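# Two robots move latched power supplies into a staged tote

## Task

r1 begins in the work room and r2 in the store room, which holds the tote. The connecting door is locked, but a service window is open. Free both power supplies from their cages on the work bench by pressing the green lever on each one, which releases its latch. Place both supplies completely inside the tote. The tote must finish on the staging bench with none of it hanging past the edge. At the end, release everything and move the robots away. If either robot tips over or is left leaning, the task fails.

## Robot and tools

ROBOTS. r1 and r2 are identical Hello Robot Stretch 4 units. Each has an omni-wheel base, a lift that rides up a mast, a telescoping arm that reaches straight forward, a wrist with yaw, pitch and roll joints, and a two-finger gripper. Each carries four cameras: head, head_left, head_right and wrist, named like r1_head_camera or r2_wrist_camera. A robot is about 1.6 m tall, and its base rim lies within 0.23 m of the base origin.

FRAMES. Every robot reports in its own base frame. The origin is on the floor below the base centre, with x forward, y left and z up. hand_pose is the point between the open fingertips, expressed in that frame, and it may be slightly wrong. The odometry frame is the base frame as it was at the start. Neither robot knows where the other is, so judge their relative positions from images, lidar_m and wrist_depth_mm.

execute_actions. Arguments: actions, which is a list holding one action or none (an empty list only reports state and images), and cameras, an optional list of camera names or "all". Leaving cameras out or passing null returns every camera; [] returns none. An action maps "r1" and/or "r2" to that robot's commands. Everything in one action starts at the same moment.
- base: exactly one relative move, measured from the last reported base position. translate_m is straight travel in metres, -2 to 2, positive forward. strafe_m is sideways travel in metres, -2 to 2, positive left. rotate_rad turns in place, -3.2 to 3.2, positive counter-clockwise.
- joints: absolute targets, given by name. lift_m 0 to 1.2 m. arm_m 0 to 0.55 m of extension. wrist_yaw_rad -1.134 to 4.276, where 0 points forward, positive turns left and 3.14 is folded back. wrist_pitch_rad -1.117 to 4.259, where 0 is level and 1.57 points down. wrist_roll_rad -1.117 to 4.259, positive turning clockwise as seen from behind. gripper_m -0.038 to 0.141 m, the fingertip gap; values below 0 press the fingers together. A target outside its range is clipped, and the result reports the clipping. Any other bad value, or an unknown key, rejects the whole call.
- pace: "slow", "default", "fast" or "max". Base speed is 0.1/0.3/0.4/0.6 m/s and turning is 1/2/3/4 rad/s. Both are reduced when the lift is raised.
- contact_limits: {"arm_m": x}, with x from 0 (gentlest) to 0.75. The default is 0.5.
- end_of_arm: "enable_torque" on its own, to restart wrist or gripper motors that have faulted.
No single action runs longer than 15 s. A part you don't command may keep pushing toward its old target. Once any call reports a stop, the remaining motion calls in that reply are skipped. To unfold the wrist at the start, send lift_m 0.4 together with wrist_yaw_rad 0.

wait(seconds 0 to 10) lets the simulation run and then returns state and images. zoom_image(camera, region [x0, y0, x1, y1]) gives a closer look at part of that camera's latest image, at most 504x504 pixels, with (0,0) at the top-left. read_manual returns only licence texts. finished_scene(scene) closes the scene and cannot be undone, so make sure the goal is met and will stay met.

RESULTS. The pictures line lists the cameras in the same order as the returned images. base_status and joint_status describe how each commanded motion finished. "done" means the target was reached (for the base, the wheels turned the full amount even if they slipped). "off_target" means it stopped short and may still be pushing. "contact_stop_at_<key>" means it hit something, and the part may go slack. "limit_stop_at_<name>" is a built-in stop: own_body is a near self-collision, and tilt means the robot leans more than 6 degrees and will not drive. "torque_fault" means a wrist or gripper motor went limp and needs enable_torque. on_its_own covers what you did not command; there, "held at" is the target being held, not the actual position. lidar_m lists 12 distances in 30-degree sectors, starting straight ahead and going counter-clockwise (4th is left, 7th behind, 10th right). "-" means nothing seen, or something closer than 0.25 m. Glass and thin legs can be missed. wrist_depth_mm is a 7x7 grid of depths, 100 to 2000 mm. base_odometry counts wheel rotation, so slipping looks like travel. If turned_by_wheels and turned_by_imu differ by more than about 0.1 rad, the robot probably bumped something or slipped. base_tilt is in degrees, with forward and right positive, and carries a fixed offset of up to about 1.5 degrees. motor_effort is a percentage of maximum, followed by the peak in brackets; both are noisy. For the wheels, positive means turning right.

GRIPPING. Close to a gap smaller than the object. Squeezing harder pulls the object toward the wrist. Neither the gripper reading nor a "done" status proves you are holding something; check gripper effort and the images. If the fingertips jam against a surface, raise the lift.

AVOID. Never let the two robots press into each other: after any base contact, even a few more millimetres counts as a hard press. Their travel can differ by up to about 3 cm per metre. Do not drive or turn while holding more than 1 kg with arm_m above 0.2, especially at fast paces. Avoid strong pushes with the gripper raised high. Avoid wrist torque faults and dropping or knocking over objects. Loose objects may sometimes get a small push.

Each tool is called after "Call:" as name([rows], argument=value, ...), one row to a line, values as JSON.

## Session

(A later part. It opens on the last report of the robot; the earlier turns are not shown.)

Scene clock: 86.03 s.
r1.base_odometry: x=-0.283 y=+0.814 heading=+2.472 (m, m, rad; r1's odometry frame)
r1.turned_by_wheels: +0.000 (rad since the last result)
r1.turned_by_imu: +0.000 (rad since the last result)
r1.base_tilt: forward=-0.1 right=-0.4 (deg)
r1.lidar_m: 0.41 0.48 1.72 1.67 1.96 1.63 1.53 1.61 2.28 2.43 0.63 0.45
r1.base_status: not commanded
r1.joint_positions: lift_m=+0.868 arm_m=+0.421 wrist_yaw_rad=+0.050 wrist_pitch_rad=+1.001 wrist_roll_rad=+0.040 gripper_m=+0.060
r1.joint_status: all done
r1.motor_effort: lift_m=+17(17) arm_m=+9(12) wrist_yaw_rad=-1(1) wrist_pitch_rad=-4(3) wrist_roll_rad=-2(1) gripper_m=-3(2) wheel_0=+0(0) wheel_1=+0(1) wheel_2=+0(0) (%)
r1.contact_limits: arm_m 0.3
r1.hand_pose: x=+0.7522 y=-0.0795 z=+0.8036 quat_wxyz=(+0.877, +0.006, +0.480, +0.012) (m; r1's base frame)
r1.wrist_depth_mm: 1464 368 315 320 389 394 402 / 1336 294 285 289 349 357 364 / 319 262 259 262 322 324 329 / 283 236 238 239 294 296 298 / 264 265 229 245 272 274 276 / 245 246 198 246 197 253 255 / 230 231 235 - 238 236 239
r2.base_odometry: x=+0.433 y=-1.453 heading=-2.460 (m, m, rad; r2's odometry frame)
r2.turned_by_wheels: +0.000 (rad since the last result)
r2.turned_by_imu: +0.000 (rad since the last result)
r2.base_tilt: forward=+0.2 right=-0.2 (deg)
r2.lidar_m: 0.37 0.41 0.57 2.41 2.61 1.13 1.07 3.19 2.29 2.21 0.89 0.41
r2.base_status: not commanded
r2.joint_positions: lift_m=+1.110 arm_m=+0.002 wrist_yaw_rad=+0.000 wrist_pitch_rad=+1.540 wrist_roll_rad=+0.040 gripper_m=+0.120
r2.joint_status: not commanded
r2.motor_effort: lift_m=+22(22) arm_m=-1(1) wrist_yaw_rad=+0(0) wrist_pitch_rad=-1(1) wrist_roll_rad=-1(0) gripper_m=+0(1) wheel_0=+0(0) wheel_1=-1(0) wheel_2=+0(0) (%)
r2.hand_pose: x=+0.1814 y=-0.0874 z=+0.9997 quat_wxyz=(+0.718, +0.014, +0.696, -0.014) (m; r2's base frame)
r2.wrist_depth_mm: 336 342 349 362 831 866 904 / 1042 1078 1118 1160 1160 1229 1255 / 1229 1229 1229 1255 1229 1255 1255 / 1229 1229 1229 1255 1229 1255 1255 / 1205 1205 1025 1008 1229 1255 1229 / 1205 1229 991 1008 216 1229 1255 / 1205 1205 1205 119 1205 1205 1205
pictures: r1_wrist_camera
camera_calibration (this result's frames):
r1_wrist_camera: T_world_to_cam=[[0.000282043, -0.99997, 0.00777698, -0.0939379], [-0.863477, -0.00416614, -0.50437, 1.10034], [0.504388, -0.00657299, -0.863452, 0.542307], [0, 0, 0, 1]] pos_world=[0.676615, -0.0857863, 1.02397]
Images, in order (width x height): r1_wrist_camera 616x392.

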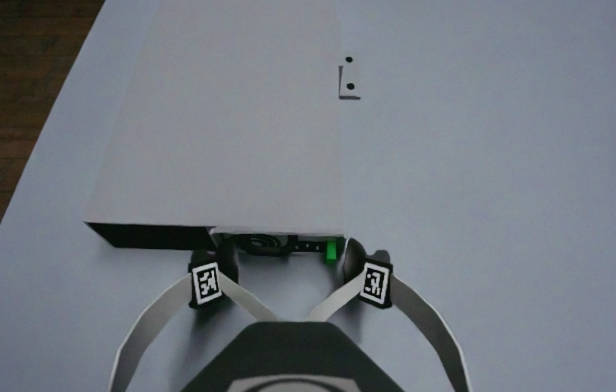

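Call:
execute_actions([
  {"r1":{"joints":{"gripper_m":0.035,"arm_m":0.425},"base":{"strafe_m":0.006}}},
], cameras=[])

Call:
execute_actions([
  {"r1":{"joints":{"gripper_m":0.025,"arm_m":0.434,"lift_m":0.865},"base":{"strafe_m":0.003},"pace":"slow","contact_limits":{"arm_m":0.3}}},
], cameras=["r1_wrist_camera"])

Call:
zoom_image(camera="r1_wrist_camera", region=[180, 200, 410, 330])

Scene clock: 87.20 s.
r1.base_odometry: x=-0.287 y=+0.810 heading=+2.471 (m, m, rad; r1's odometry frame)
r1.turned_by_wheels: -0.001 (rad since the last result)
r1.turned_by_imu: -0.001 (rad since the last result)
r1.base_tilt: forward=+0.0 right=-0.3 (deg)
r1.lidar_m: 0.42 0.47 1.73 1.66 1.91 1.62 1.55 1.63 2.28 2.44 0.62 0.46
r1.base_status: done
r1.joint_positions: lift_m=+0.868 arm_m=+0.423 wrist_yaw_rad=+0.045 wrist_pitch_rad=+1.002 wrist_roll_rad=+0.040 gripper_m=+0.035
r1.joint_status: all done
r1.motor_effort: lift_m=+17(17) arm_m=+9(8) wrist_yaw_rad=+12(14) wrist_pitch_rad=-6(5) wrist_roll_rad=-1(2) gripper_m=-14(15) wheel_0=-4(10) wheel_1=-4(8) wheel_2=-3(3) (%)
r1.hand_pose: x=+0.7536 y=-0.0803 z=+0.8034 quat_wxyz=(+0.877, +0.007, +0.480, +0.010) (m; r1's base frame)
r1.wrist_depth_mm: 1430 364 312 320 387 392 399 / 1308 293 281 285 351 357 362 / 314 260 258 259 319 325 324 / 283 236 237 240 294 298 297 / 262 264 225 242 272 272 274 / 245 242 213 249 190 254 255 / 228 227 236 - 238 236 239
r2.base_odometry: x=+0.433 y=-1.453 heading=-2.460 (m, m, rad; r2's odometry frame)
r2.turned_by_wheels: +0.000 (rad since the last result)
r2.turned_by_imu: +0.000 (rad since the last result)
r2.base_tilt: forward=+0.1 right=-0.1 (deg)
r2.lidar_m: 0.37 0.41 0.57 2.40 2.58 1.14 1.07 3.19 2.30 2.22 0.89 0.41
r2.base_status: not commanded
r2.joint_positions: lift_m=+1.110 arm_m=+0.002 wrist_yaw_rad=+0.000 wrist_pitch_rad=+1.540 wrist_roll_rad=+0.040 gripper_m=+0.120
r2.joint_status: not commanded
r2.motor_effort: lift_m=+22(22) arm_m=+0(0) wrist_yaw_rad=+0(0) wrist_pitch_rad=-1(1) wrist_roll_rad=+0(2) gripper_m=-1(2) wheel_0=+0(0) wheel_1=+0(0) wheel_2=+0(0) (%)
r2.hand_pose: x=+0.1814 y=-0.0874 z=+0.9997 quat_wxyz=(+0.718, +0.014, +0.696, -0.014) (m; r2's base frame)
r2.wrist_depth_mm: 336 343 351 362 831 866 891 / 1042 1078 1118 1160 1182 1229 1255 / 1205 1255 1255 1229 1255 1255 1255 / 1229 1229 1229 1229 1255 1255 1255 / 1205 1229 1025 1025 1255 1255 1255 / 1205 1205 991 991 216 1229 1255 / 1182 1205 1205 119 1205 1205 1255
pictures: none
No camera images: the call's "cameras" was empty. Leave "cameras" out to get every camera's image.

Scene clock: 88.10 s.
r1.base_odometry: x=-0.288 y=+0.807 heading=+2.470 (m, m, rad; r1's odometry frame)
r1.turned_by_wheels: -0.001 (rad since the last result)
r1.turned_by_imu: -0.001 (rad since the last result)
r1.base_tilt: forward=-0.1 right=-0.4 (deg)
r1.lidar_m: 0.41 0.46 1.71 1.66 1.89 1.62 1.55 1.58 2.25 2.43 0.63 0.44
r1.base_status: done
r1.joint_positions: lift_m=+0.865 arm_m=+0.432 wrist_yaw_rad=+0.040 wrist_pitch_rad=+1.013 wrist_roll_rad=+0.040 gripper_m=+0.025
r1.joint_status: all done
r1.on_its_own: wrist_yaw_rad is at rest, and its effort (+28) is outside its rest range (-13 to +13); wrist_pitch_rad is at rest, and its effort (-37) is outside its rest range (-23 to +23)
r1.motor_effort: lift_m=+15(17) arm_m=+13(14) wrist_yaw_rad=+28(27) wrist_pitch_rad=-37(40) wrist_roll_rad=-2(4) gripper_m=-17(16) wheel_0=-7(11) wheel_1=-2(5) wheel_2=-7(8) (%)
r1.contact_limits: arm_m 0.3
r1.hand_pose: x=+0.7585 y=-0.0812 z=+0.7988 quat_wxyz=(+0.874, +0.008, +0.485, +0.008) (m; r1's base frame)
r1.wrist_depth_mm: 1397 351 301 309 377 379 389 / 1255 278 274 278 342 347 347 / 304 249 251 253 312 317 317 / 277 229 231 232 286 290 293 / 257 255 222 236 267 268 268 / 238 236 205 245 191 248 251 / 224 226 229 - 235 233 235
r2.base_odometry: x=+0.433 y=-1.453 heading=-2.460 (m, m, rad; r2's odometry frame)
r2.turned_by_wheels: +0.000 (rad since the last result)
r2.turned_by_imu: +0.000 (rad since the last result)
r2.base_tilt: forward=+0.1 right=-0.2 (deg)
r2.lidar_m: 0.38 0.41 0.58 2.44 2.61 1.12 1.08 3.20 2.31 2.21 0.90 0.40
r2.base_status: not commanded
r2.joint_positions: lift_m=+1.110 arm_m=+0.002 wrist_yaw_rad=+0.000 wrist_pitch_rad=+1.540 wrist_roll_rad=+0.040 gripper_m=+0.120
r2.joint_status: not commanded
r2.motor_effort: lift_m=+22(22) arm_m=-1(1) wrist_yaw_rad=+0(0) wrist_pitch_rad=-1(0) wrist_roll_rad=-1(1) gripper_m=+0(1) wheel_0=+0(0) wheel_1=+0(0) wheel_2=+0(0) (%)
r2.hand_pose: x=+0.1814 y=-0.0874 z=+0.9997 quat_wxyz=(+0.718, +0.014, +0.696, -0.014) (m; r2's base frame)
r2.wrist_depth_mm: 336 343 351 359 842 866 891 / 1060 1078 1098 1160 1160 1229 1255 / 1229 1205 1255 1255 1255 1255 1281 / 1205 1255 1255 1229 1255 1255 1255 / 1229 1229 1025 1025 1229 1255 1255 / 1205 1205 1008 1008 215 1229 1229 / 1182 1182 1182 119 1229 1205 1229
pictures: r1_wrist_camera
camera_calibration (this result's frames):
r1_wrist_camera: T_world_to_cam=[[-0.00969412, -0.999919, 0.00830181, -0.0884552], [-0.869663, 0.00433297, -0.493628, 1.10021], [0.493551, -0.0120051, -0.869634, 0.547691], [0, 0, 0, 1]] pos_world=[0.685638, -0.0866401, 1.02012]
Images, in order (width x height): r1_wrist_camera 616x392.

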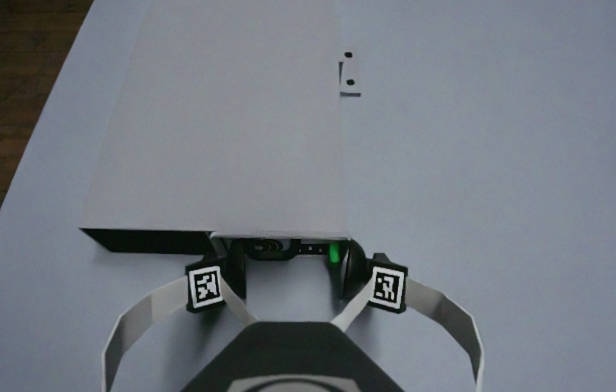

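Region (180, 200, 410, 330) of r1_wrist_camera's 616x392 image, scaled by 2.191; it fills the top 285 rows of this view, and the rest is white.

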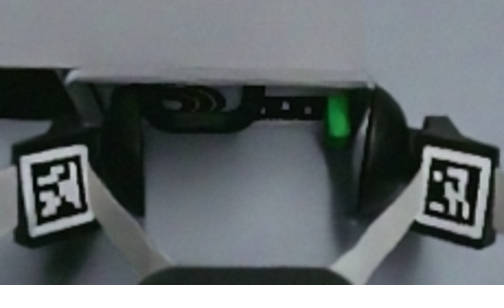

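Call:
execute_actions([
  {"r1":{"joints":{"gripper_m":0.03,"arm_m":0.418},"pace":"slow"}},
], cameras=["r1_wrist_camera"])

Call:
zoom_image(camera="r1_wrist_camera", region=[180, 200, 410, 330])

Scene clock: 89.33 s.
r1.base_odometry: x=-0.289 y=+0.807 heading=+2.471 (m, m, rad; r1's odometry frame)
r1.turned_by_wheels: +0.001 (rad since the last result)
r1.turned_by_imu: +0.001 (rad since the last result)
r1.base_tilt: forward=+0.0 right=-0.4 (deg)
r1.lidar_m: 0.42 0.47 1.70 1.68 1.91 1.61 1.53 1.61 2.27 2.43 0.62 0.46
r1.base_status: not commanded
r1.joint_positions: lift_m=+0.865 arm_m=+0.420 wrist_yaw_rad=+0.049 wrist_pitch_rad=+0.998 wrist_roll_rad=+0.040 gripper_m=+0.030
r1.joint_status: all done
r1.motor_effort: lift_m=+16(16) arm_m=-10(13) wrist_yaw_rad=+0(27) wrist_pitch_rad=+5(38) wrist_roll_rad=-1(2) gripper_m=-11(14) wheel_0=-2(7) wheel_1=-1(1) wheel_2=+0(8) (%)
r1.hand_pose: x=+0.7510 y=-0.0796 z=+0.8010 quat_wxyz=(+0.878, +0.006, +0.479, +0.012) (m; r1's base frame)
r1.wrist_depth_mm: 1464 373 314 317 394 392 402 / 1308 327 282 285 351 357 359 / 317 260 256 258 319 325 327 / 283 235 235 238 291 296 297 / 260 263 234 230 270 272 273 / 243 244 188 247 194 252 253 / 228 227 232 - 236 235 236
r2.base_odometry: x=+0.433 y=-1.453 heading=-2.460 (m, m, rad; r2's odometry frame)
r2.turned_by_wheels: +0.000 (rad since the last result)
r2.turned_by_imu: +0.000 (rad since the last result)
r2.base_tilt: forward=+0.2 right=-0.2 (deg)
r2.lidar_m: 0.38 0.36 0.59 2.43 2.62 1.11 1.06 3.22 2.30 2.20 0.91 0.42
r2.base_status: not commanded
r2.joint_positions: lift_m=+1.110 arm_m=+0.002 wrist_yaw_rad=+0.000 wrist_pitch_rad=+1.540 wrist_roll_rad=+0.040 gripper_m=+0.120
r2.joint_status: not commanded
r2.motor_effort: lift_m=+22(22) arm_m=-1(1) wrist_yaw_rad=+0(0) wrist_pitch_rad=-1(1) wrist_roll_rad=+1(1) gripper_m=-1(1) wheel_0=+0(0) wheel_1=-1(0) wheel_2=+0(0) (%)
r2.hand_pose: x=+0.1814 y=-0.0874 z=+0.9997 quat_wxyz=(+0.718, +0.014, +0.696, -0.014) (m; r2's base frame)
r2.wrist_depth_mm: 336 342 351 359 831 866 891 / 1042 1098 1118 1160 1182 1229 1255 / 1229 1229 1255 1255 1281 1255 1281 / 1229 1255 1229 1255 1255 1229 1255 / 1229 1229 1025 1008 1229 1229 1229 / 1205 1229 1008 1008 215 1205 1229 / 1205 1205 1229 119 1229 1205 1229
pictures: r1_wrist_camera
camera_calibration (this result's frames):
r1_wrist_camera: T_world_to_cam=[[-0.000482405, -0.999971, 0.00761143, -0.09329], [-0.862284, -0.00343866, -0.506413, 1.09881], [0.506424, -0.00680752, -0.862257, 0.53818], [0, 0, 0, 1]] pos_world=[0.674897, -0.0858451, 1.02121]
Images, in order (width x height): r1_wrist_camera 616x392.

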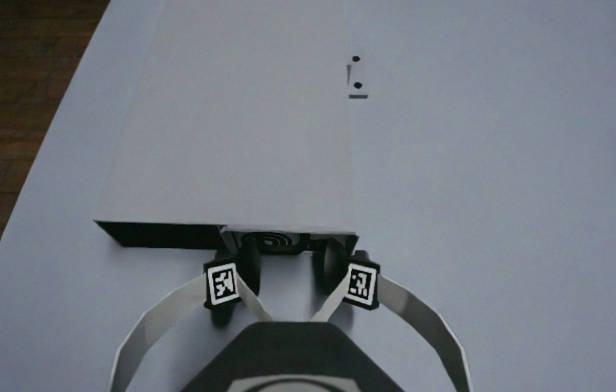

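Region (180, 200, 410, 330) of r1_wrist_camera's 616x392 image, scaled by 2.191; it fills the top 285 rows of this view, and the rest is white.

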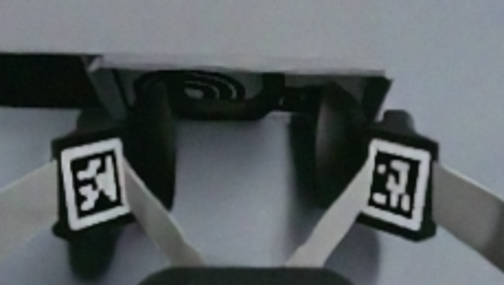

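Popped in. Now push deep and squeeze.

Call:
execute_actions([
  {"r1":{"joints":{"gripper_m":0.025,"arm_m":0.435,"lift_m":0.863},"pace":"slow","contact_limits":{"arm_m":0.3}}},
], cameras=["r1_wrist_camera"])

Call:
execute_actions([
  {"r1":{"joints":{"gripper_m":-0.01,"arm_m":0.440,"lift_m":0.855},"pace":"slow","contact_limits":{"arm_m":0.3}}},
], cameras=["r1_wrist_camera"])

Call:
zoom_image(camera="r1_wrist_camera", region=[180, 200, 410, 330])

Scene clock: 90.67 s.
r1.base_odometry: x=-0.288 y=+0.807 heading=+2.471 (m, m, rad; r1's odometry frame)
r1.turned_by_wheels: +0.000 (rad since the last result)
r1.turned_by_imu: +0.000 (rad since the last result)
r1.base_tilt: forward=-0.1 right=-0.4 (deg)
r1.lidar_m: 0.42 0.46 1.68 1.68 1.89 1.63 1.55 1.62 2.25 2.46 0.59 0.46
r1.base_status: not commanded
r1.joint_positions: lift_m=+0.863 arm_m=+0.432 wrist_yaw_rad=+0.045 wrist_pitch_rad=+1.013 wrist_roll_rad=+0.040 gripper_m=+0.025
r1.joint_status: all done
r1.on_its_own: wrist_yaw_rad is at rest, and its effort (+14) is outside its rest range (-13 to +13); wrist_pitch_rad is at rest, and its effort (-39) is outside its rest range (-23 to +23)
r1.motor_effort: lift_m=+15(16) arm_m=+14(14) wrist_yaw_rad=+14(15) wrist_pitch_rad=-39(38) wrist_roll_rad=+1(2) gripper_m=-8(11) wheel_0=+0(2) wheel_1=+1(1) wheel_2=-3(3) (%)
r1.contact_limits: arm_m 0.3
r1.hand_pose: x=+0.7598 y=-0.0805 z=+0.7968 quat_wxyz=(+0.874, +0.007, +0.485, +0.010) (m; r1's base frame)
r1.wrist_depth_mm: 1430 351 301 304 373 377 382 / 1281 285 273 276 340 342 349 / 306 251 250 252 310 312 315 / 278 228 229 231 286 289 290 / 256 255 220 221 265 266 266 / 240 236 207 242 190 247 248 / 224 224 229 - 233 230 232
r2.base_odometry: x=+0.433 y=-1.453 heading=-2.460 (m, m, rad; r2's odometry frame)
r2.turned_by_wheels: +0.000 (rad since the last result)
r2.turned_by_imu: +0.000 (rad since the last result)
r2.base_tilt: forward=+0.1 right=-0.2 (deg)
r2.lidar_m: 0.38 0.41 0.55 2.39 2.61 1.15 1.06 3.21 2.30 2.23 0.88 0.42
r2.base_status: not commanded
r2.joint_positions: lift_m=+1.110 arm_m=+0.002 wrist_yaw_rad=+0.000 wrist_pitch_rad=+1.540 wrist_roll_rad=+0.040 gripper_m=+0.120
r2.joint_status: not commanded
r2.motor_effort: lift_m=+22(22) arm_m=-1(1) wrist_yaw_rad=+0(0) wrist_pitch_rad=-1(1) wrist_roll_rad=+0(1) gripper_m=-1(0) wheel_0=+0(0) wheel_1=-1(0) wheel_2=+0(0) (%)
r2.hand_pose: x=+0.1814 y=-0.0874 z=+0.9997 quat_wxyz=(+0.718, +0.014, +0.696, -0.014) (m; r2's base frame)
r2.wrist_depth_mm: 336 343 351 362 831 866 891 / 1042 1078 1118 1160 1182 1229 1255 / 1229 1229 1229 1255 1281 1255 1281 / 1205 1229 1229 1229 1255 1229 1229 / 1229 1229 1042 1008 1229 1229 1255 / 1205 1205 1008 991 215 1229 1205 / 1205 1182 1182 119 1229 1205 1229
pictures: r1_wrist_camera
camera_calibration (this result's frames):
r1_wrist_camera: T_world_to_cam=[[-0.00490612, -0.999951, 0.00858077, -0.0916114], [-0.869599, 0.000029524, -0.493759, 1.10005], [0.493734, -0.00988427, -0.869557, 0.545331], [0, 0, 0, 1]] pos_world=[0.686907, -0.0862492, 1.01814]
Images, in order (width x height): r1_wrist_camera 616x392.

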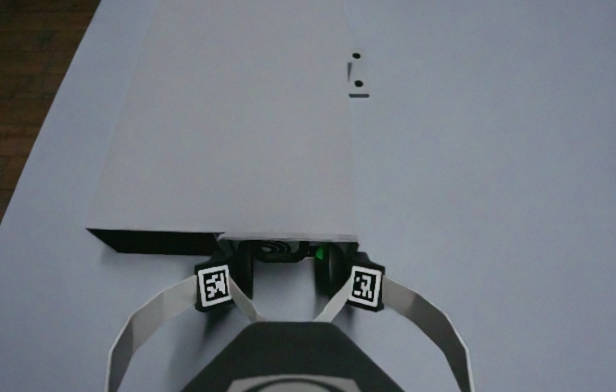

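Scene clock: 92.20 s.
r1.base_odometry: x=-0.288 y=+0.807 heading=+2.471 (m, m, rad; r1's odometry frame)
r1.turned_by_wheels: +0.000 (rad since the last result)
r1.turned_by_imu: +0.000 (rad since the last result)
r1.base_tilt: forward=-0.1 right=-0.3 (deg)
r1.lidar_m: 0.42 0.46 1.69 1.67 1.90 1.59 1.53 1.63 2.22 2.43 0.61 0.44
r1.base_status: not commanded
r1.joint_positions: lift_m=+0.855 arm_m=+0.438 wrist_yaw_rad=+0.044 wrist_pitch_rad=+1.016 wrist_roll_rad=+0.040 gripper_m=-0.009
r1.joint_status: all done
r1.on_its_own: wrist_yaw_rad is at rest, and its effort (+16) is outside its rest range (-13 to +13); wrist_pitch_rad is at rest, and its effort (-46) is outside its rest range (-23 to +23)
r1.motor_effort: lift_m=+15(16) arm_m=+14(16) wrist_yaw_rad=+16(25) wrist_pitch_rad=-46(49) wrist_roll_rad=-2(1) gripper_m=-21(24) wheel_0=+2(2) wheel_1=+2(2) wheel_2=-6(7) (%)
r1.contact_limits: arm_m 0.3
r1.hand_pose: x=+0.7642 y=-0.0806 z=+0.7884 quat_wxyz=(+0.874, +0.007, +0.486, +0.010) (m; r1's base frame)
r1.wrist_depth_mm: 1464 334 285 289 357 362 368 / 788 263 258 263 325 330 334 / 290 236 237 238 297 300 301 / 266 217 219 220 273 278 278 / 246 245 208 211 253 255 256 / 230 224 204 232 186 237 239 / 216 216 220 - 224 223 224
r2.base_odometry: x=+0.433 y=-1.453 heading=-2.460 (m, m, rad; r2's odometry frame)
r2.turned_by_wheels: +0.000 (rad since the last result)
r2.turned_by_imu: +0.000 (rad since the last result)
r2.base_tilt: forward=+0.1 right=-0.1 (deg)
r2.lidar_m: 0.40 0.41 0.56 2.40 2.63 1.12 1.05 3.18 2.31 2.20 0.91 0.41
r2.base_status: not commanded
r2.joint_positions: lift_m=+1.110 arm_m=+0.002 wrist_yaw_rad=+0.000 wrist_pitch_rad=+1.540 wrist_roll_rad=+0.040 gripper_m=+0.120
r2.joint_status: not commanded
r2.motor_effort: lift_m=+22(22) arm_m=-1(1) wrist_yaw_rad=+0(0) wrist_pitch_rad=-1(0) wrist_roll_rad=+1(1) gripper_m=-1(0) wheel_0=+0(0) wheel_1=+0(0) wheel_2=+0(0) (%)
r2.hand_pose: x=+0.1814 y=-0.0874 z=+0.9997 quat_wxyz=(+0.718, +0.014, +0.696, -0.014) (m; r2's base frame)
r2.wrist_depth_mm: 338 342 351 362 831 866 891 / 1042 1098 1118 1138 1182 1229 1255 / 1255 1255 1229 1229 1281 1281 1255 / 1229 1255 1229 1229 1255 1229 1255 / 1229 1229 1042 1008 1255 1255 1255 / 1205 1182 1008 991 216 1255 1229 / 1205 1205 1205 119 1205 1229 1229
pictures: r1_wrist_camera
camera_calibration (this result's frames):
r1_wrist_camera: T_world_to_cam=[[-0.00531004, -0.999948, 0.00870667, -0.0914024], [-0.870852, 0.000344561, -0.491545, 1.09897], [0.491516, -0.0101923, -0.870809, 0.538533], [0, 0, 0, 1]] pos_world=[0.691861, -0.0862874, 1.00995]
Images, in order (width x height): r1_wrist_camera 616x392.

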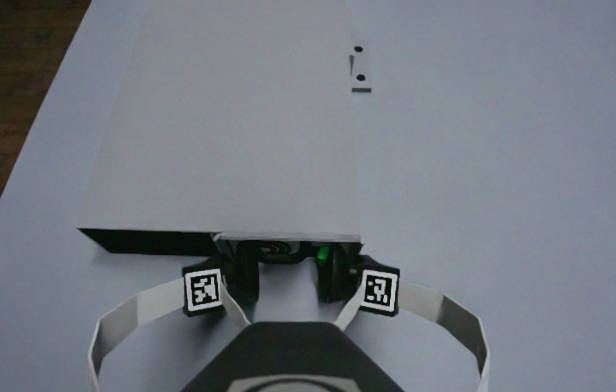

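Region (180, 200, 410, 330) of r1_wrist_camera's 616x392 image, scaled by 2.191; it fills the top 285 rows of this view, and the rest is white.

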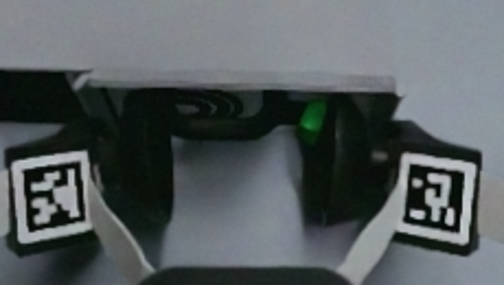

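Call:
execute_actions([
  {"r1":{"joints":{"gripper_m":-0.038,"arm_m":0.442,"lift_m":0.851},"pace":"slow","contact_limits":{"arm_m":0.3}}},
], cameras=[])

Call:
execute_actions([
  {"r1":{"joints":{"arm_m":0.424,"lift_m":0.848},"pace":"slow"}},
], cameras=["r1_wrist_camera"])

Call:
zoom_image(camera="r1_wrist_camera", region=[180, 200, 410, 330])

Scene clock: 93.60 s.
r1.base_odometry: x=-0.288 y=+0.807 heading=+2.471 (m, m, rad; r1's odometry frame)
r1.turned_by_wheels: +0.000 (rad since the last result)
r1.turned_by_imu: +0.000 (rad since the last result)
r1.base_tilt: forward=-0.1 right=-0.3 (deg)
r1.lidar_m: 0.42 0.45 1.71 1.67 1.88 1.60 1.52 1.62 2.28 2.43 0.61 0.45
r1.base_status: not commanded
r1.joint_positions: lift_m=+0.851 arm_m=+0.440 wrist_yaw_rad=+0.045 wrist_pitch_rad=+1.015 wrist_roll_rad=+0.040 gripper_m=-0.037
r1.joint_status: all done
r1.on_its_own: wrist_pitch_rad is at rest, and its effort (-42) is outside its rest range (-23 to +23)
r1.motor_effort: lift_m=+17(17) arm_m=+13(13) wrist_yaw_rad=+13(20) wrist_pitch_rad=-42(48) wrist_roll_rad=-2(0) gripper_m=-28(28) wheel_0=+2(2) wheel_1=+2(2) wheel_2=-6(7) (%)
r1.contact_limits: arm_m 0.3
r1.hand_pose: x=+0.7667 y=-0.0804 z=+0.7844 quat_wxyz=(+0.874, +0.006, +0.486, +0.010) (m; r1's base frame)
r1.wrist_depth_mm: 1397 304 277 281 349 353 362 / 317 255 252 255 317 320 325 / 282 229 230 233 290 296 296 / 260 212 213 215 267 271 273 / 240 240 204 206 249 250 251 / 224 169 191 229 181 230 234 / 209 213 216 - 218 217 219
r2.base_odometry: x=+0.433 y=-1.453 heading=-2.460 (m, m, rad; r2's odometry frame)
r2.turned_by_wheels: +0.000 (rad since the last result)
r2.turned_by_imu: +0.000 (rad since the last result)
r2.base_tilt: forward=+0.1 right=-0.2 (deg)
r2.lidar_m: 0.37 0.42 0.55 2.46 2.61 1.13 1.04 3.21 2.30 2.22 0.90 0.41
r2.base_status: not commanded
r2.joint_positions: lift_m=+1.110 arm_m=+0.002 wrist_yaw_rad=+0.000 wrist_pitch_rad=+1.540 wrist_roll_rad=+0.040 gripper_m=+0.120
r2.joint_status: not commanded
r2.motor_effort: lift_m=+22(22) arm_m=+0(0) wrist_yaw_rad=+0(0) wrist_pitch_rad=-2(1) wrist_roll_rad=-1(1) gripper_m=-1(1) wheel_0=+0(0) wheel_1=+0(1) wheel_2=+0(0) (%)
r2.hand_pose: x=+0.1814 y=-0.0874 z=+0.9997 quat_wxyz=(+0.718, +0.014, +0.696, -0.014) (m; r2's base frame)
r2.wrist_depth_mm: 334 345 351 359 842 866 891 / 1042 1078 1138 1138 1182 1229 1281 / 1229 1255 1255 1255 1255 1255 1255 / 1229 1229 1229 1255 1229 1255 1229 / 1229 1205 1060 1008 1229 1229 1229 / 1205 1205 991 1008 214 1229 1229 / 1205 1205 1182 119 1205 1229 1229
pictures: none
No camera images: the call's "cameras" was empty. Leave "cameras" out to get every camera's image.

Scene clock: 94.73 s.
r1.base_odometry: x=-0.289 y=+0.807 heading=+2.471 (m, m, rad; r1's odometry frame)
r1.turned_by_wheels: +0.000 (rad since the last result)
r1.turned_by_imu: +0.000 (rad since the last result)
r1.base_tilt: forward=+0.0 right=-0.4 (deg)
r1.lidar_m: 0.42 0.46 1.68 1.69 1.87 1.59 1.55 1.62 2.27 2.42 0.61 0.44
r1.base_status: not commanded
r1.joint_positions: lift_m=+0.848 arm_m=+0.426 wrist_yaw_rad=+0.052 wrist_pitch_rad=+0.998 wrist_roll_rad=+0.040 gripper_m=-0.037
r1.joint_status: all done
r1.motor_effort: lift_m=+18(19) arm_m=-11(13) wrist_yaw_rad=-8(13) wrist_pitch_rad=+5(43) wrist_roll_rad=-1(0) gripper_m=-29(31) wheel_0=+1(2) wheel_1=+0(2) wheel_2=+1(6) (%)
r1.hand_pose: x=+0.7576 y=-0.0792 z=+0.7839 quat_wxyz=(+0.878, +0.005, +0.479, +0.013) (m; r1's base frame)
r1.wrist_depth_mm: 1499 338 286 290 359 366 370 / 798 267 257 259 324 334 336 / 289 234 234 236 296 300 301 / 264 214 214 217 270 272 277 / 244 244 224 211 249 251 253 / 226 165 203 230 180 231 235 / 211 213 216 - 220 218 219
r2.base_odometry: x=+0.433 y=-1.453 heading=-2.460 (m, m, rad; r2's odometry frame)
r2.turned_by_wheels: +0.000 (rad since the last result)
r2.turned_by_imu: +0.000 (rad since the last result)
r2.base_tilt: forward=+0.1 right=-0.2 (deg)
r2.lidar_m: 0.37 0.40 0.56 2.44 2.63 1.13 1.06 3.21 2.31 2.21 0.89 0.40
r2.base_status: not commanded
r2.joint_positions: lift_m=+1.110 arm_m=+0.002 wrist_yaw_rad=+0.000 wrist_pitch_rad=+1.540 wrist_roll_rad=+0.040 gripper_m=+0.120
r2.joint_status: not commanded
r2.motor_effort: lift_m=+22(22) arm_m=+0(0) wrist_yaw_rad=+0(0) wrist_pitch_rad=-1(2) wrist_roll_rad=-1(1) gripper_m=-2(1) wheel_0=+0(0) wheel_1=+0(0) wheel_2=+0(0) (%)
r2.hand_pose: x=+0.1814 y=-0.0874 z=+0.9997 quat_wxyz=(+0.718, +0.014, +0.696, -0.014) (m; r2's base frame)
r2.wrist_depth_mm: 336 343 349 362 842 866 904 / 1025 1078 1118 1160 1182 1229 1281 / 1229 1255 1255 1255 1255 1255 1281 / 1205 1229 1255 1255 1229 1255 1255 / 1205 1229 1025 1008 1229 1255 1255 / 1182 1205 1008 1008 216 1229 1205 / 1229 1205 1205 119 1229 1205 1229
pictures: r1_wrist_camera
camera_calibration (this result's frames):
r1_wrist_camera: T_world_to_cam=[[0.0019944, -0.999967, 0.00781982, -0.0948499], [-0.86191, -0.00568405, -0.507029, 1.09589], [0.507057, -0.00572876, -0.861893, 0.519441], [0, 0, 0, 1]] pos_world=[0.681362, -0.0856419, 1.00409]
Images, in order (width x height): r1_wrist_camera 616x392.

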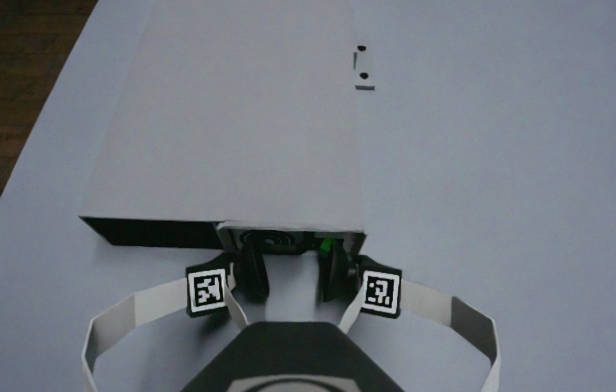

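Region (180, 200, 410, 330) of r1_wrist_camera's 616x392 image, scaled by 2.191; it fills the top 285 rows of this view, and the rest is white.

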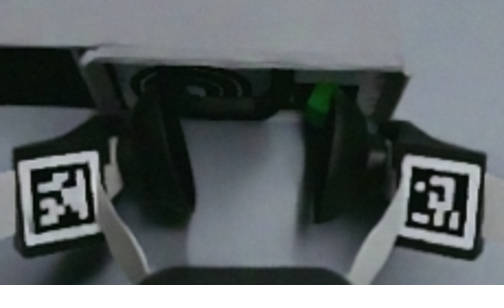

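Call:
execute_actions([
  {"r1":{"joints":{"arm_m":0.275,"gripper_m":0.06,"lift_m":0.86,"wrist_yaw_rad":0.03},"base":{"strafe_m":-0.005},"pace":"fast"}},
], cameras=[])

Call:
execute_actions([
  {"r1":{"joints":{"wrist_pitch_rad":0.35,"wrist_roll_rad":0.36,"lift_m":0.728}}},
], cameras=["r1_wrist_camera"])

Scene clock: 97.30 s.
r1.base_odometry: x=-0.285 y=+0.811 heading=+2.471 (m, m, rad; r1's odometry frame)
r1.turned_by_wheels: +0.000 (rad since the last result)
r1.turned_by_imu: +0.000 (rad since the last result)
r1.base_tilt: forward=-0.1 right=-0.4 (deg)
r1.lidar_m: 0.42 0.49 1.73 1.68 1.93 1.59 1.51 1.63 2.24 2.42 0.62 0.45
r1.base_status: done
r1.joint_positions: lift_m=+0.860 arm_m=+0.277 wrist_yaw_rad=+0.030 wrist_pitch_rad=+1.001 wrist_roll_rad=+0.040 gripper_m=+0.060
r1.joint_status: all done
r1.motor_effort: lift_m=+22(25) arm_m=-9(11) wrist_yaw_rad=+0(11) wrist_pitch_rad=-6(26) wrist_roll_rad=-3(1) gripper_m=-3(30) wheel_0=+0(9) wheel_1=+0(8) wheel_2=+1(2) (%)
r1.hand_pose: x=+0.6055 y=-0.0827 z=+0.7951 quat_wxyz=(+0.877, +0.010, +0.480, +0.004) (m; r1's base frame)
r1.wrist_depth_mm: 1464 355 304 309 377 379 387 / 809 330 327 320 340 345 351 / 301 304 304 307 312 314 317 / 277 278 279 283 286 286 290 / 255 258 256 262 264 265 267 / 237 238 198 238 198 246 247 / 222 224 227 - 231 229 230
r2.base_odometry: x=+0.433 y=-1.453 heading=-2.460 (m, m, rad; r2's odometry frame)
r2.turned_by_wheels: +0.000 (rad since the last result)
r2.turned_by_imu: +0.001 (rad since the last result)
r2.base_tilt: forward=+0.1 right=-0.2 (deg)
r2.lidar_m: 0.39 0.43 0.59 2.46 2.60 1.14 1.06 3.19 2.28 2.23 0.92 0.43
r2.base_status: not commanded
r2.joint_positions: lift_m=+1.110 arm_m=+0.002 wrist_yaw_rad=+0.000 wrist_pitch_rad=+1.540 wrist_roll_rad=+0.040 gripper_m=+0.120
r2.joint_status: not commanded
r2.motor_effort: lift_m=+22(22) arm_m=+0(0) wrist_yaw_rad=+0(0) wrist_pitch_rad=-2(1) wrist_roll_rad=+1(0) gripper_m=-2(1) wheel_0=+0(0) wheel_1=+0(0) wheel_2=+0(0) (%)
r2.hand_pose: x=+0.1814 y=-0.0874 z=+0.9997 quat_wxyz=(+0.718, +0.014, +0.696, -0.014) (m; r2's base frame)
r2.wrist_depth_mm: 336 342 349 362 831 854 891 / 1025 1060 1098 1160 1160 1229 1281 / 1255 1255 1229 1255 1255 1255 1255 / 1229 1229 1229 1255 1255 1281 1255 / 1229 1205 1025 1008 1229 1255 1229 / 1182 1229 991 1008 215 1229 1255 / 1205 1205 1205 119 1229 1205 1229
pictures: none
No camera images: the call's "cameras" was empty. Leave "cameras" out to get every camera's image.

Scene clock: 98.90 s.
r1.base_odometry: x=-0.285 y=+0.811 heading=+2.471 (m, m, rad; r1's odometry frame)
r1.turned_by_wheels: +0.000 (rad since the last result)
r1.turned_by_imu: +0.000 (rad since the last result)
r1.base_tilt: forward=+0.0 right=-0.4 (deg)
r1.lidar_m: 0.42 0.45 1.72 1.67 1.88 1.62 1.53 1.62 2.24 2.43 0.63 0.45
r1.base_status: not commanded
r1.joint_positions: lift_m=+0.728 arm_m=+0.277 wrist_yaw_rad=+0.030 wrist_pitch_rad=+0.353 wrist_roll_rad=+0.360 gripper_m=+0.060
r1.joint_status: all done
r1.motor_effort: lift_m=+17(20) arm_m=-9(9) wrist_yaw_rad=-1(2) wrist_pitch_rad=-9(10) wrist_roll_rad=+1(4) gripper_m=-2(3) wheel_0=+0(0) wheel_1=+0(0) wheel_2=+1(1) (%)
r1.hand_pose: x=+0.7207 y=-0.0793 z=+0.8068 quat_wxyz=(+0.969, +0.173, +0.175, -0.017) (m; r1's base frame)
r1.wrist_depth_mm: - - - - - - - / - - - - - 544 473 / - - - 484 455 384 343 / - - 340 307 338 296 268 / - 351 272 279 259 241 223 / 1863 297 198 235 198 202 188 / 273 244 235 - 190 172 -
r2.base_odometry: x=+0.433 y=-1.453 heading=-2.460 (m, m, rad; r2's odometry frame)
r2.turned_by_wheels: +0.000 (rad since the last result)
r2.turned_by_imu: +0.000 (rad since the last result)
r2.base_tilt: forward=+0.2 right=-0.2 (deg)
r2.lidar_m: 0.38 0.41 0.59 2.46 2.60 1.13 1.04 3.21 2.28 2.23 0.89 0.42
r2.base_status: not commanded
r2.joint_positions: lift_m=+1.110 arm_m=+0.002 wrist_yaw_rad=+0.000 wrist_pitch_rad=+1.540 wrist_roll_rad=+0.040 gripper_m=+0.120
r2.joint_status: not commanded
r2.motor_effort: lift_m=+22(22) arm_m=-1(0) wrist_yaw_rad=+0(0) wrist_pitch_rad=+0(1) wrist_roll_rad=+1(1) gripper_m=+0(1) wheel_0=+0(0) wheel_1=+0(0) wheel_2=+0(0) (%)
r2.hand_pose: x=+0.1814 y=-0.0874 z=+0.9997 quat_wxyz=(+0.718, +0.014, +0.696, -0.014) (m; r2's base frame)
r2.wrist_depth_mm: 336 343 351 362 842 866 904 / 1042 1098 1098 1160 1160 1229 1281 / 1229 1229 1255 1229 1255 1255 1281 / 1205 1229 1229 1255 1229 1255 1255 / 1205 1229 1042 1042 1229 1205 1255 / 1229 1205 1008 1008 216 1229 1229 / 1205 1205 1205 119 1205 1205 1205
pictures: r1_wrist_camera
camera_calibration (this result's frames):
r1_wrist_camera: T_world_to_cam=[[-0.123835, -0.940503, -0.316417, 0.262042], [-0.371674, 0.339621, -0.864012, 1.0378], [0.920067, 0.0106088, -0.391617, -0.117876], [0, 0, 0, 1]] pos_world=[0.526628, -0.104758, 0.933426]
Images, in order (width x height): r1_wrist_camera 616x392.

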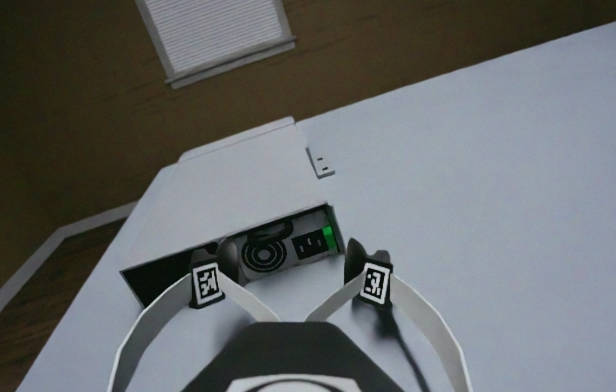

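Call:
execute_actions([
  {"r1":{"joints":{"arm_m":0.308,"lift_m":0.727},"pace":"slow","contact_limits":{"arm_m":0.3}}},
], cameras=[])

Call:
execute_actions([
  {"r1":{"joints":{"gripper_m":0.035,"lift_m":0.724}}},
], cameras=["r1_wrist_camera"])

Call:
execute_actions([
  {"r1":{"joints":{"gripper_m":0.025,"arm_m":0.321,"lift_m":0.722},"base":{"strafe_m":0.002},"pace":"slow","contact_limits":{"arm_m":0.3}}},
], cameras=["r1_wrist_camera"])

Call:
zoom_image(camera="r1_wrist_camera", region=[180, 200, 410, 330])

Scene clock: 100.57 s.
r1.base_odometry: x=-0.285 y=+0.811 heading=+2.471 (m, m, rad; r1's odometry frame)
r1.turned_by_wheels: +0.000 (rad since the last result)
r1.turned_by_imu: +0.000 (rad since the last result)
r1.base_tilt: forward=-0.1 right=-0.4 (deg)
r1.lidar_m: 0.43 0.45 1.71 1.68 1.89 1.63 1.54 1.61 2.26 2.42 0.61 0.44
r1.base_status: not commanded
r1.joint_positions: lift_m=+0.727 arm_m=+0.305 wrist_yaw_rad=+0.029 wrist_pitch_rad=+0.356 wrist_roll_rad=+0.359 gripper_m=+0.060
r1.joint_status: all done
r1.motor_effort: lift_m=+17(18) arm_m=+14(16) wrist_yaw_rad=+2(2) wrist_pitch_rad=-15(17) wrist_roll_rad=-1(1) gripper_m=-2(2) wheel_0=+2(2) wheel_1=+2(2) wheel_2=-3(3) (%)
r1.contact_limits: arm_m 0.3
r1.hand_pose: x=+0.7492 y=-0.0795 z=+0.8050 quat_wxyz=(+0.969, +0.173, +0.177, -0.018) (m; r1's base frame)
r1.wrist_depth_mm: - - - - - - - / - - - - - 539 462 / - - - 477 449 382 336 / - - 332 300 334 293 264 / - 317 248 251 256 239 220 / 1863 267 195 231 198 200 186 / 268 242 232 - 188 170 -
r2.base_odometry: x=+0.433 y=-1.453 heading=-2.460 (m, m, rad; r2's odometry frame)
r2.turned_by_wheels: +0.000 (rad since the last result)
r2.turned_by_imu: +0.000 (rad since the last result)
r2.base_tilt: forward=+0.1 right=-0.2 (deg)
r2.lidar_m: 0.39 0.42 0.59 2.43 2.62 1.14 1.06 3.20 2.32 2.22 0.92 0.40
r2.base_status: not commanded
r2.joint_positions: lift_m=+1.110 arm_m=+0.002 wrist_yaw_rad=+0.000 wrist_pitch_rad=+1.540 wrist_roll_rad=+0.040 gripper_m=+0.120
r2.joint_status: not commanded
r2.motor_effort: lift_m=+22(22) arm_m=+0(0) wrist_yaw_rad=+0(0) wrist_pitch_rad=-1(1) wrist_roll_rad=-2(2) gripper_m=-2(2) wheel_0=+0(0) wheel_1=+0(0) wheel_2=+0(0) (%)
r2.hand_pose: x=+0.1814 y=-0.0874 z=+0.9997 quat_wxyz=(+0.718, +0.014, +0.696, -0.014) (m; r2's base frame)
r2.wrist_depth_mm: 336 343 351 362 831 854 891 / 1042 1078 1118 1160 1182 1205 1255 / 1255 1255 1229 1255 1255 1255 1281 / 1229 1255 1205 1229 1229 1255 1255 / 1229 1205 1025 1025 1255 1229 1255 / 1205 1229 991 1008 216 1205 1229 / 1205 1182 1182 119 1229 1205 1229
pictures: none
No camera images: the call's "cameras" was empty. Leave "cameras" out to get every camera's image.

Scene clock: 101.57 s.
r1.base_odometry: x=-0.285 y=+0.811 heading=+2.471 (m, m, rad; r1's odometry frame)
r1.turned_by_wheels: +0.000 (rad since the last result)
r1.turned_by_imu: +0.000 (rad since the last result)
r1.base_tilt: forward=+0.0 right=-0.4 (deg)
r1.lidar_m: 0.42 0.45 1.73 1.69 1.91 1.61 1.55 1.62 2.29 2.43 0.64 0.44
r1.base_status: not commanded
r1.joint_positions: lift_m=+0.724 arm_m=+0.306 wrist_yaw_rad=+0.032 wrist_pitch_rad=+0.357 wrist_roll_rad=+0.359 gripper_m=+0.035
r1.joint_status: all done
r1.motor_effort: lift_m=+18(17) arm_m=+9(15) wrist_yaw_rad=-8(8) wrist_pitch_rad=-21(21) wrist_roll_rad=+2(2) gripper_m=-10(8) wheel_0=+2(2) wheel_1=+1(2) wheel_2=+0(3) (%)
r1.hand_pose: x=+0.7502 y=-0.0787 z=+0.8015 quat_wxyz=(+0.969, +0.173, +0.178, -0.016) (m; r1's base frame)
r1.wrist_depth_mm: - - - - - - - / - - - - - 521 445 / - - 480 452 430 364 325 / - - 317 286 322 283 258 / - 296 246 243 254 230 213 / 1808 270 196 227 196 194 182 / 259 231 225 - 183 165 -
r2.base_odometry: x=+0.433 y=-1.453 heading=-2.460 (m, m, rad; r2's odometry frame)
r2.turned_by_wheels: +0.000 (rad since the last result)
r2.turned_by_imu: +0.000 (rad since the last result)
r2.base_tilt: forward=+0.1 right=-0.2 (deg)
r2.lidar_m: 0.38 0.42 0.57 2.41 2.62 1.10 1.07 3.21 2.32 2.21 0.91 0.39
r2.base_status: not commanded
r2.joint_positions: lift_m=+1.110 arm_m=+0.002 wrist_yaw_rad=+0.000 wrist_pitch_rad=+1.540 wrist_roll_rad=+0.040 gripper_m=+0.120
r2.joint_status: not commanded
r2.motor_effort: lift_m=+22(22) arm_m=+0(0) wrist_yaw_rad=+0(0) wrist_pitch_rad=-1(1) wrist_roll_rad=+0(0) gripper_m=+0(1) wheel_0=+0(0) wheel_1=+0(0) wheel_2=+0(0) (%)
r2.hand_pose: x=+0.1814 y=-0.0874 z=+0.9997 quat_wxyz=(+0.718, +0.014, +0.696, -0.014) (m; r2's base frame)
r2.wrist_depth_mm: 336 343 351 359 842 878 891 / 1042 1060 1118 1160 1160 1229 1255 / 1255 1255 1229 1229 1255 1281 1255 / 1205 1229 1229 1255 1255 1229 1229 / 1205 1205 1042 1025 1229 1229 1255 / 1205 1229 1008 1008 215 1229 1229 / 1182 1205 1205 119 1205 1229 1229
pictures: r1_wrist_camera
camera_calibration (this result's frames):
r1_wrist_camera: T_world_to_cam=[[-0.123088, -0.940908, -0.315503, 0.263257], [-0.376393, 0.338429, -0.862435, 1.04618], [0.918247, 0.0125973, -0.395808, -0.142264], [0, 0, 0, 1]] pos_world=[0.556811, -0.104563, 0.929008]
Images, in order (width x height): r1_wrist_camera 616x392.

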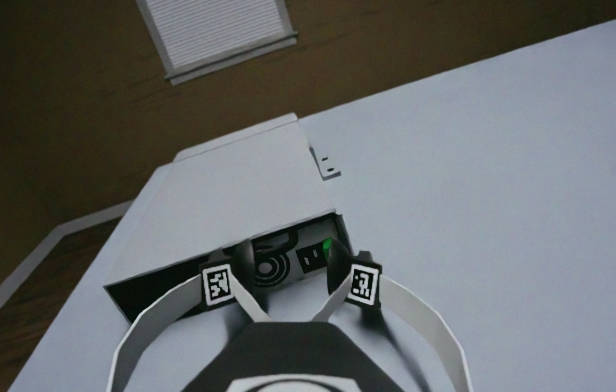

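Scene clock: 102.60 s.
r1.base_odometry: x=-0.286 y=+0.809 heading=+2.471 (m, m, rad; r1's odometry frame)
r1.turned_by_wheels: +0.000 (rad since the last result)
r1.turned_by_imu: +0.001 (rad since the last result)
r1.base_tilt: forward=-0.1 right=-0.3 (deg)
r1.lidar_m: 0.43 0.46 1.72 1.67 1.91 1.61 1.54 1.62 2.27 2.42 0.64 0.44
r1.base_status: done
r1.joint_positions: lift_m=+0.722 arm_m=+0.316 wrist_yaw_rad=+0.027 wrist_pitch_rad=+0.360 wrist_roll_rad=+0.359 gripper_m=+0.025
r1.joint_status: arm_m contact_stop (moved +0.010 of +0.015); the others done
r1.on_its_own: arm_m is slack since a contact_stop (your +0.321 is given up); wrist_pitch_rad is at rest, and its effort (-30) is outside its rest range (-23 to +23)
r1.motor_effort: lift_m=+20(21) arm_m=+0(19) wrist_yaw_rad=+6(11) wrist_pitch_rad=-30(35) wrist_roll_rad=+1(2) gripper_m=-8(9) wheel_0=+6(9) wheel_1=+4(7) wheel_2=-8(6) (%)
r1.contact_limits: arm_m 0.3
r1.hand_pose: x=+0.7592 y=-0.0801 z=+0.7988 quat_wxyz=(+0.968, +0.173, +0.179, -0.019) (m; r1's base frame)
r1.wrist_depth_mm: - - - - - - - / - - - - - 508 430 / - - 469 442 427 359 319 / - - 310 274 319 278 256 / - 281 235 236 250 228 211 / 1708 236 205 226 193 191 180 / 257 226 221 - 180 162 -
r2.base_odometry: x=+0.433 y=-1.453 heading=-2.460 (m, m, rad; r2's odometry frame)
r2.turned_by_wheels: +0.000 (rad since the last result)
r2.turned_by_imu: +0.000 (rad since the last result)
r2.base_tilt: forward=+0.2 right=-0.2 (deg)
r2.lidar_m: 0.39 0.41 0.58 2.42 2.61 1.10 1.07 3.18 2.29 2.22 0.91 0.43
r2.base_status: not commanded
r2.joint_positions: lift_m=+1.110 arm_m=+0.002 wrist_yaw_rad=+0.000 wrist_pitch_rad=+1.540 wrist_roll_rad=+0.040 gripper_m=+0.120
r2.joint_status: not commanded
r2.motor_effort: lift_m=+22(22) arm_m=+0(1) wrist_yaw_rad=+0(0) wrist_pitch_rad=-1(1) wrist_roll_rad=+1(1) gripper_m=+0(0) wheel_0=+0(0) wheel_1=+0(0) wheel_2=+0(0) (%)
r2.hand_pose: x=+0.1814 y=-0.0874 z=+0.9997 quat_wxyz=(+0.718, +0.014, +0.696, -0.014) (m; r2's base frame)
r2.wrist_depth_mm: 336 343 351 359 831 866 891 / 1042 1078 1118 1160 1160 1229 1281 / 1229 1229 1205 1255 1229 1255 1255 / 1229 1229 1229 1229 1229 1255 1255 / 1205 1205 1042 1025 1229 1229 1229 / 1205 1205 991 991 216 1229 1205 / 1182 1205 1205 119 1229 1229 1229
pictures: r1_wrist_camera
camera_calibration (this result's frames):
r1_wrist_camera: T_world_to_cam=[[-0.128791, -0.940402, -0.314733, 0.265916], [-0.377403, 0.339974, -0.861385, 1.04768], [0.91705, 0.00784222, -0.398696, -0.148729], [0, 0, 0, 1]] pos_world=[0.566039, -0.104951, 0.926855]
Images, in order (width x height): r1_wrist_camera 616x392.

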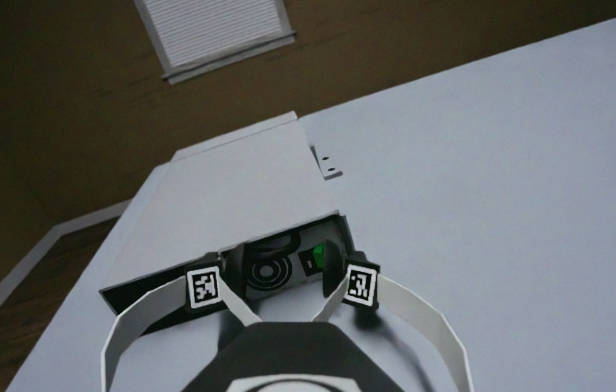

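Region (180, 200, 410, 330) of r1_wrist_camera's 616x392 image, scaled by 2.191; it fills the top 285 rows of this view, and the rest is white.

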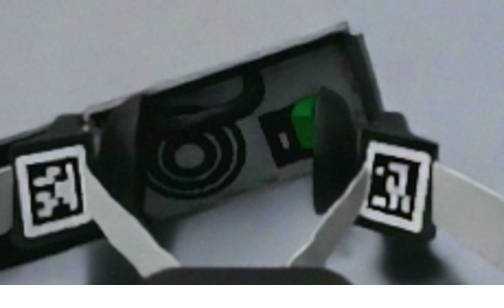

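Call:
execute_actions([
  {"r1":{"joints":{"gripper_m":-0.01,"arm_m":0.324,"lift_m":0.722},"pace":"slow","contact_limits":{"arm_m":0.4}}},
], cameras=[])

Call:
execute_actions([
  {"r1":{"joints":{"gripper_m":-0.038,"arm_m":0.330,"lift_m":0.720},"pace":"slow","contact_limits":{"arm_m":0.4}}},
], cameras=["r1_wrist_camera"])

Call:
execute_actions([
  {"r1":{"joints":{"arm_m":0.319,"lift_m":0.718},"base":{"strafe_m":-0.004},"pace":"slow"}},
], cameras=["r1_wrist_camera"])

Call:
zoom_image(camera="r1_wrist_camera", region=[180, 200, 410, 330])

Scene clock: 104.40 s.
r1.base_odometry: x=-0.286 y=+0.809 heading=+2.471 (m, m, rad; r1's odometry frame)
r1.turned_by_wheels: +0.000 (rad since the last result)
r1.turned_by_imu: +0.002 (rad since the last result)
r1.base_tilt: forward=-0.1 right=-0.4 (deg)
r1.lidar_m: 0.41 0.46 1.69 1.67 1.92 1.62 1.54 1.63 2.25 2.42 0.60 0.45
r1.base_status: not commanded
r1.joint_positions: lift_m=+0.722 arm_m=+0.322 wrist_yaw_rad=+0.028 wrist_pitch_rad=+0.362 wrist_roll_rad=+0.359 gripper_m=-0.009
r1.joint_status: all done
r1.on_its_own: wrist_pitch_rad is at rest, and its effort (-34) is outside its rest range (-23 to +23)
r1.motor_effort: lift_m=+18(20) arm_m=+12(20) wrist_yaw_rad=+4(14) wrist_pitch_rad=-34(35) wrist_roll_rad=+2(1) gripper_m=-22(27) wheel_0=+5(6) wheel_1=+3(5) wheel_2=-5(9) (%)
r1.contact_limits: arm_m 0.4
r1.hand_pose: x=+0.7648 y=-0.0797 z=+0.7982 quat_wxyz=(+0.968, +0.173, +0.180, -0.018) (m; r1's base frame)
r1.wrist_depth_mm: - - - - - - - / - - - - - 504 427 / - - 459 436 415 353 314 / - - 304 266 312 273 250 / - 272 229 229 245 223 208 / 1756 172 198 225 188 183 179 / 254 228 218 - 179 161 -
r2.base_odometry: x=+0.433 y=-1.453 heading=-2.460 (m, m, rad; r2's odometry frame)
r2.turned_by_wheels: +0.000 (rad since the last result)
r2.turned_by_imu: +0.000 (rad since the last result)
r2.base_tilt: forward=+0.1 right=-0.2 (deg)
r2.lidar_m: 0.39 0.41 0.58 2.42 2.62 1.12 1.05 3.19 2.33 2.22 0.93 0.42
r2.base_status: not commanded
r2.joint_positions: lift_m=+1.110 arm_m=+0.002 wrist_yaw_rad=+0.000 wrist_pitch_rad=+1.540 wrist_roll_rad=+0.040 gripper_m=+0.120
r2.joint_status: not commanded
r2.motor_effort: lift_m=+22(22) arm_m=+0(1) wrist_yaw_rad=+0(0) wrist_pitch_rad=-1(1) wrist_roll_rad=+0(0) gripper_m=-1(1) wheel_0=+0(0) wheel_1=+0(0) wheel_2=+0(0) (%)
r2.hand_pose: x=+0.1814 y=-0.0874 z=+0.9997 quat_wxyz=(+0.718, +0.014, +0.696, -0.014) (m; r2's base frame)
r2.wrist_depth_mm: 336 342 351 359 831 866 891 / 1042 1078 1118 1160 1182 1229 1255 / 1229 1229 1229 1255 1255 1255 1255 / 1229 1229 1229 1229 1255 1229 1255 / 1229 1205 1042 1008 1229 1229 1229 / 1205 1205 1008 1008 215 1205 1229 / 1205 1205 1205 119 1229 1229 1255
pictures: none
No camera images: the call's "cameras" was empty. Leave "cameras" out to get every camera's image.

Scene clock: 105.60 s.
r1.base_odometry: x=-0.286 y=+0.809 heading=+2.471 (m, m, rad; r1's odometry frame)
r1.turned_by_wheels: +0.000 (rad since the last result)
r1.turned_by_imu: +0.000 (rad since the last result)
r1.base_tilt: forward=-0.1 right=-0.4 (deg)
r1.lidar_m: 0.42 0.42 1.71 1.67 1.93 1.62 1.54 1.61 2.27 2.42 0.59 0.44
r1.base_status: not commanded
r1.joint_positions: lift_m=+0.720 arm_m=+0.328 wrist_yaw_rad=+0.028 wrist_pitch_rad=+0.363 wrist_roll_rad=+0.359 gripper_m=-0.037
r1.joint_status: all done
r1.on_its_own: wrist_pitch_rad is at rest, and its effort (-37) is outside its rest range (-23 to +23)
r1.motor_effort: lift_m=+19(18) arm_m=+13(18) wrist_yaw_rad=+4(16) wrist_pitch_rad=-37(39) wrist_roll_rad=+0(3) gripper_m=-28(29) wheel_0=+5(5) wheel_1=+3(3) wheel_2=-6(7) (%)
r1.contact_limits: arm_m 0.4
r1.hand_pose: x=+0.7707 y=-0.0797 z=+0.7960 quat_wxyz=(+0.968, +0.173, +0.180, -0.018) (m; r1's base frame)
r1.wrist_depth_mm: - - - - - - - / - - - - - 492 421 / - - 445 421 410 347 310 / - 580 297 259 306 268 249 / - 260 221 223 241 220 205 / 1661 168 199 220 180 178 176 / 242 228 216 - 176 159 -
r2.base_odometry: x=+0.433 y=-1.453 heading=-2.460 (m, m, rad; r2's odometry frame)
r2.turned_by_wheels: +0.000 (rad since the last result)
r2.turned_by_imu: +0.000 (rad since the last result)
r2.base_tilt: forward=+0.1 right=-0.2 (deg)
r2.lidar_m: 0.38 0.42 0.58 2.42 2.60 1.11 1.06 3.19 2.31 2.21 0.87 0.43
r2.base_status: not commanded
r2.joint_positions: lift_m=+1.110 arm_m=+0.002 wrist_yaw_rad=+0.000 wrist_pitch_rad=+1.540 wrist_roll_rad=+0.040 gripper_m=+0.120
r2.joint_status: not commanded
r2.motor_effort: lift_m=+22(22) arm_m=+0(0) wrist_yaw_rad=+0(0) wrist_pitch_rad=-1(1) wrist_roll_rad=-1(0) gripper_m=-1(1) wheel_0=+0(0) wheel_1=+0(0) wheel_2=+0(0) (%)
r2.hand_pose: x=+0.1814 y=-0.0874 z=+0.9997 quat_wxyz=(+0.718, +0.014, +0.696, -0.014) (m; r2's base frame)
r2.wrist_depth_mm: 338 343 351 359 842 866 904 / 1025 1060 1098 1160 1160 1255 1255 / 1229 1281 1281 1229 1255 1281 1255 / 1229 1229 1229 1229 1229 1255 1255 / 1205 1205 1042 1025 1229 1229 1229 / 1205 1205 1008 1008 215 1255 1229 / 1205 1182 1205 119 1229 1205 1205
pictures: r1_wrist_camera
camera_calibration (this result's frames):
r1_wrist_camera: T_world_to_cam=[[-0.128205, -0.940723, -0.314012, 0.265802], [-0.37983, 0.339058, -0.860679, 1.05081], [0.916129, 0.00892763, -0.400784, -0.157937], [0, 0, 0, 1]] pos_world=[0.577897, -0.10483, 0.924576]
Images, in order (width x height): r1_wrist_camera 616x392.

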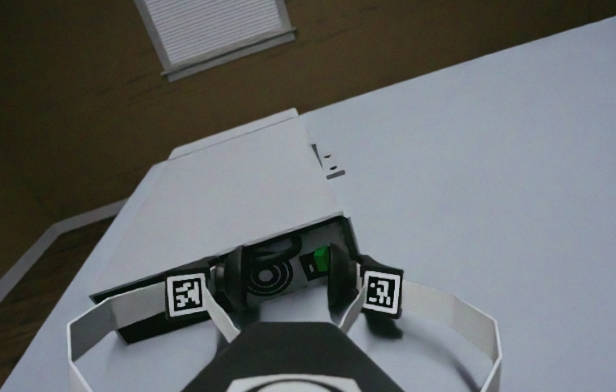

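Scene clock: 106.53 s.
r1.base_odometry: x=-0.284 y=+0.813 heading=+2.472 (m, m, rad; r1's odometry frame)
r1.turned_by_wheels: +0.001 (rad since the last result)
r1.turned_by_imu: +0.001 (rad since the last result)
r1.base_tilt: forward=-0.1 right=-0.4 (deg)
r1.lidar_m: 0.41 0.46 1.71 1.68 1.95 1.62 1.54 1.62 2.26 2.44 0.63 0.45
r1.base_status: done
r1.joint_positions: lift_m=+0.718 arm_m=+0.321 wrist_yaw_rad=+0.037 wrist_pitch_rad=+0.356 wrist_roll_rad=+0.359 gripper_m=-0.037
r1.joint_status: all done
r1.on_its_own: wrist_yaw_rad is at rest, and its effort (-22) is outside its rest range (-13 to +13)
r1.motor_effort: lift_m=+19(19) arm_m=-12(13) wrist_yaw_rad=-22(23) wrist_pitch_rad=-17(36) wrist_roll_rad=+4(3) gripper_m=-34(34) wheel_0=+5(7) wheel_1=+2(1) wheel_2=+5(4) (%)
r1.hand_pose: x=+0.7654 y=-0.0772 z=+0.7959 quat_wxyz=(+0.969, +0.172, +0.177, -0.013) (m; r1's base frame)
r1.wrist_depth_mm: - - - - - - - / - - - - - 504 430 / - - 466 427 418 353 314 / - - 300 264 310 273 250 / - 271 227 227 241 222 206 / 1808 166 198 223 182 178 177 / 251 228 217 - 177 161 -
r2.base_odometry: x=+0.433 y=-1.453 heading=-2.460 (m, m, rad; r2's odometry frame)
r2.turned_by_wheels: +0.000 (rad since the last result)
r2.turned_by_imu: +0.000 (rad since the last result)
r2.base_tilt: forward=+0.1 right=-0.1 (deg)
r2.lidar_m: 0.38 0.39 0.58 2.42 2.60 1.14 1.05 3.21 2.32 2.21 0.89 0.44
r2.base_status: not commanded
r2.joint_positions: lift_m=+1.110 arm_m=+0.002 wrist_yaw_rad=+0.000 wrist_pitch_rad=+1.540 wrist_roll_rad=+0.040 gripper_m=+0.120
r2.joint_status: not commanded
r2.motor_effort: lift_m=+22(22) arm_m=-1(1) wrist_yaw_rad=+0(0) wrist_pitch_rad=-2(0) wrist_roll_rad=+3(2) gripper_m=-1(1) wheel_0=+0(0) wheel_1=+0(0) wheel_2=+0(0) (%)
r2.hand_pose: x=+0.1814 y=-0.0874 z=+0.9997 quat_wxyz=(+0.718, +0.014, +0.696, -0.014) (m; r2's base frame)
r2.wrist_depth_mm: 336 343 351 362 842 866 891 / 1042 1098 1118 1160 1182 1229 1255 / 1229 1229 1229 1281 1255 1281 1281 / 1229 1205 1255 1205 1229 1255 1281 / 1205 1205 1025 1008 1229 1255 1255 / 1229 1205 1008 1008 216 1205 1229 / 1205 1205 1205 119 1229 1229 1205
pictures: r1_wrist_camera
camera_calibration (this result's frames):
r1_wrist_camera: T_world_to_cam=[[-0.117498, -0.941763, -0.315083, 0.26], [-0.376894, 0.335831, -0.863231, 1.04737], [0.918774, 0.0173252, -0.394404, -0.159662], [0, 0, 0, 1]] pos_world=[0.571988, -0.104114, 0.923069]
Images, in order (width x height): r1_wrist_camera 616x392.

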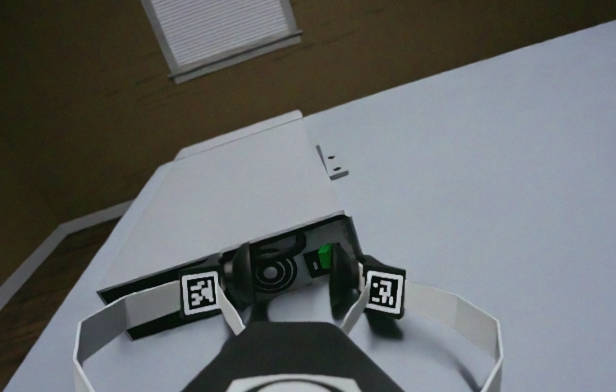

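Region (180, 200, 410, 330) of r1_wrist_camera's 616x392 image, scaled by 2.191; it fills the top 285 rows of this view, and the rest is white.

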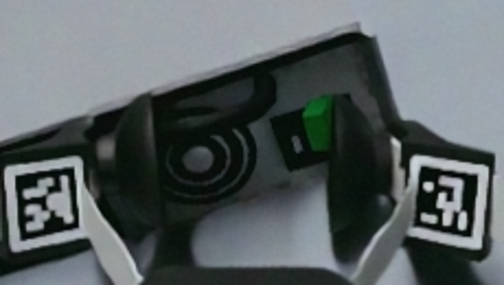

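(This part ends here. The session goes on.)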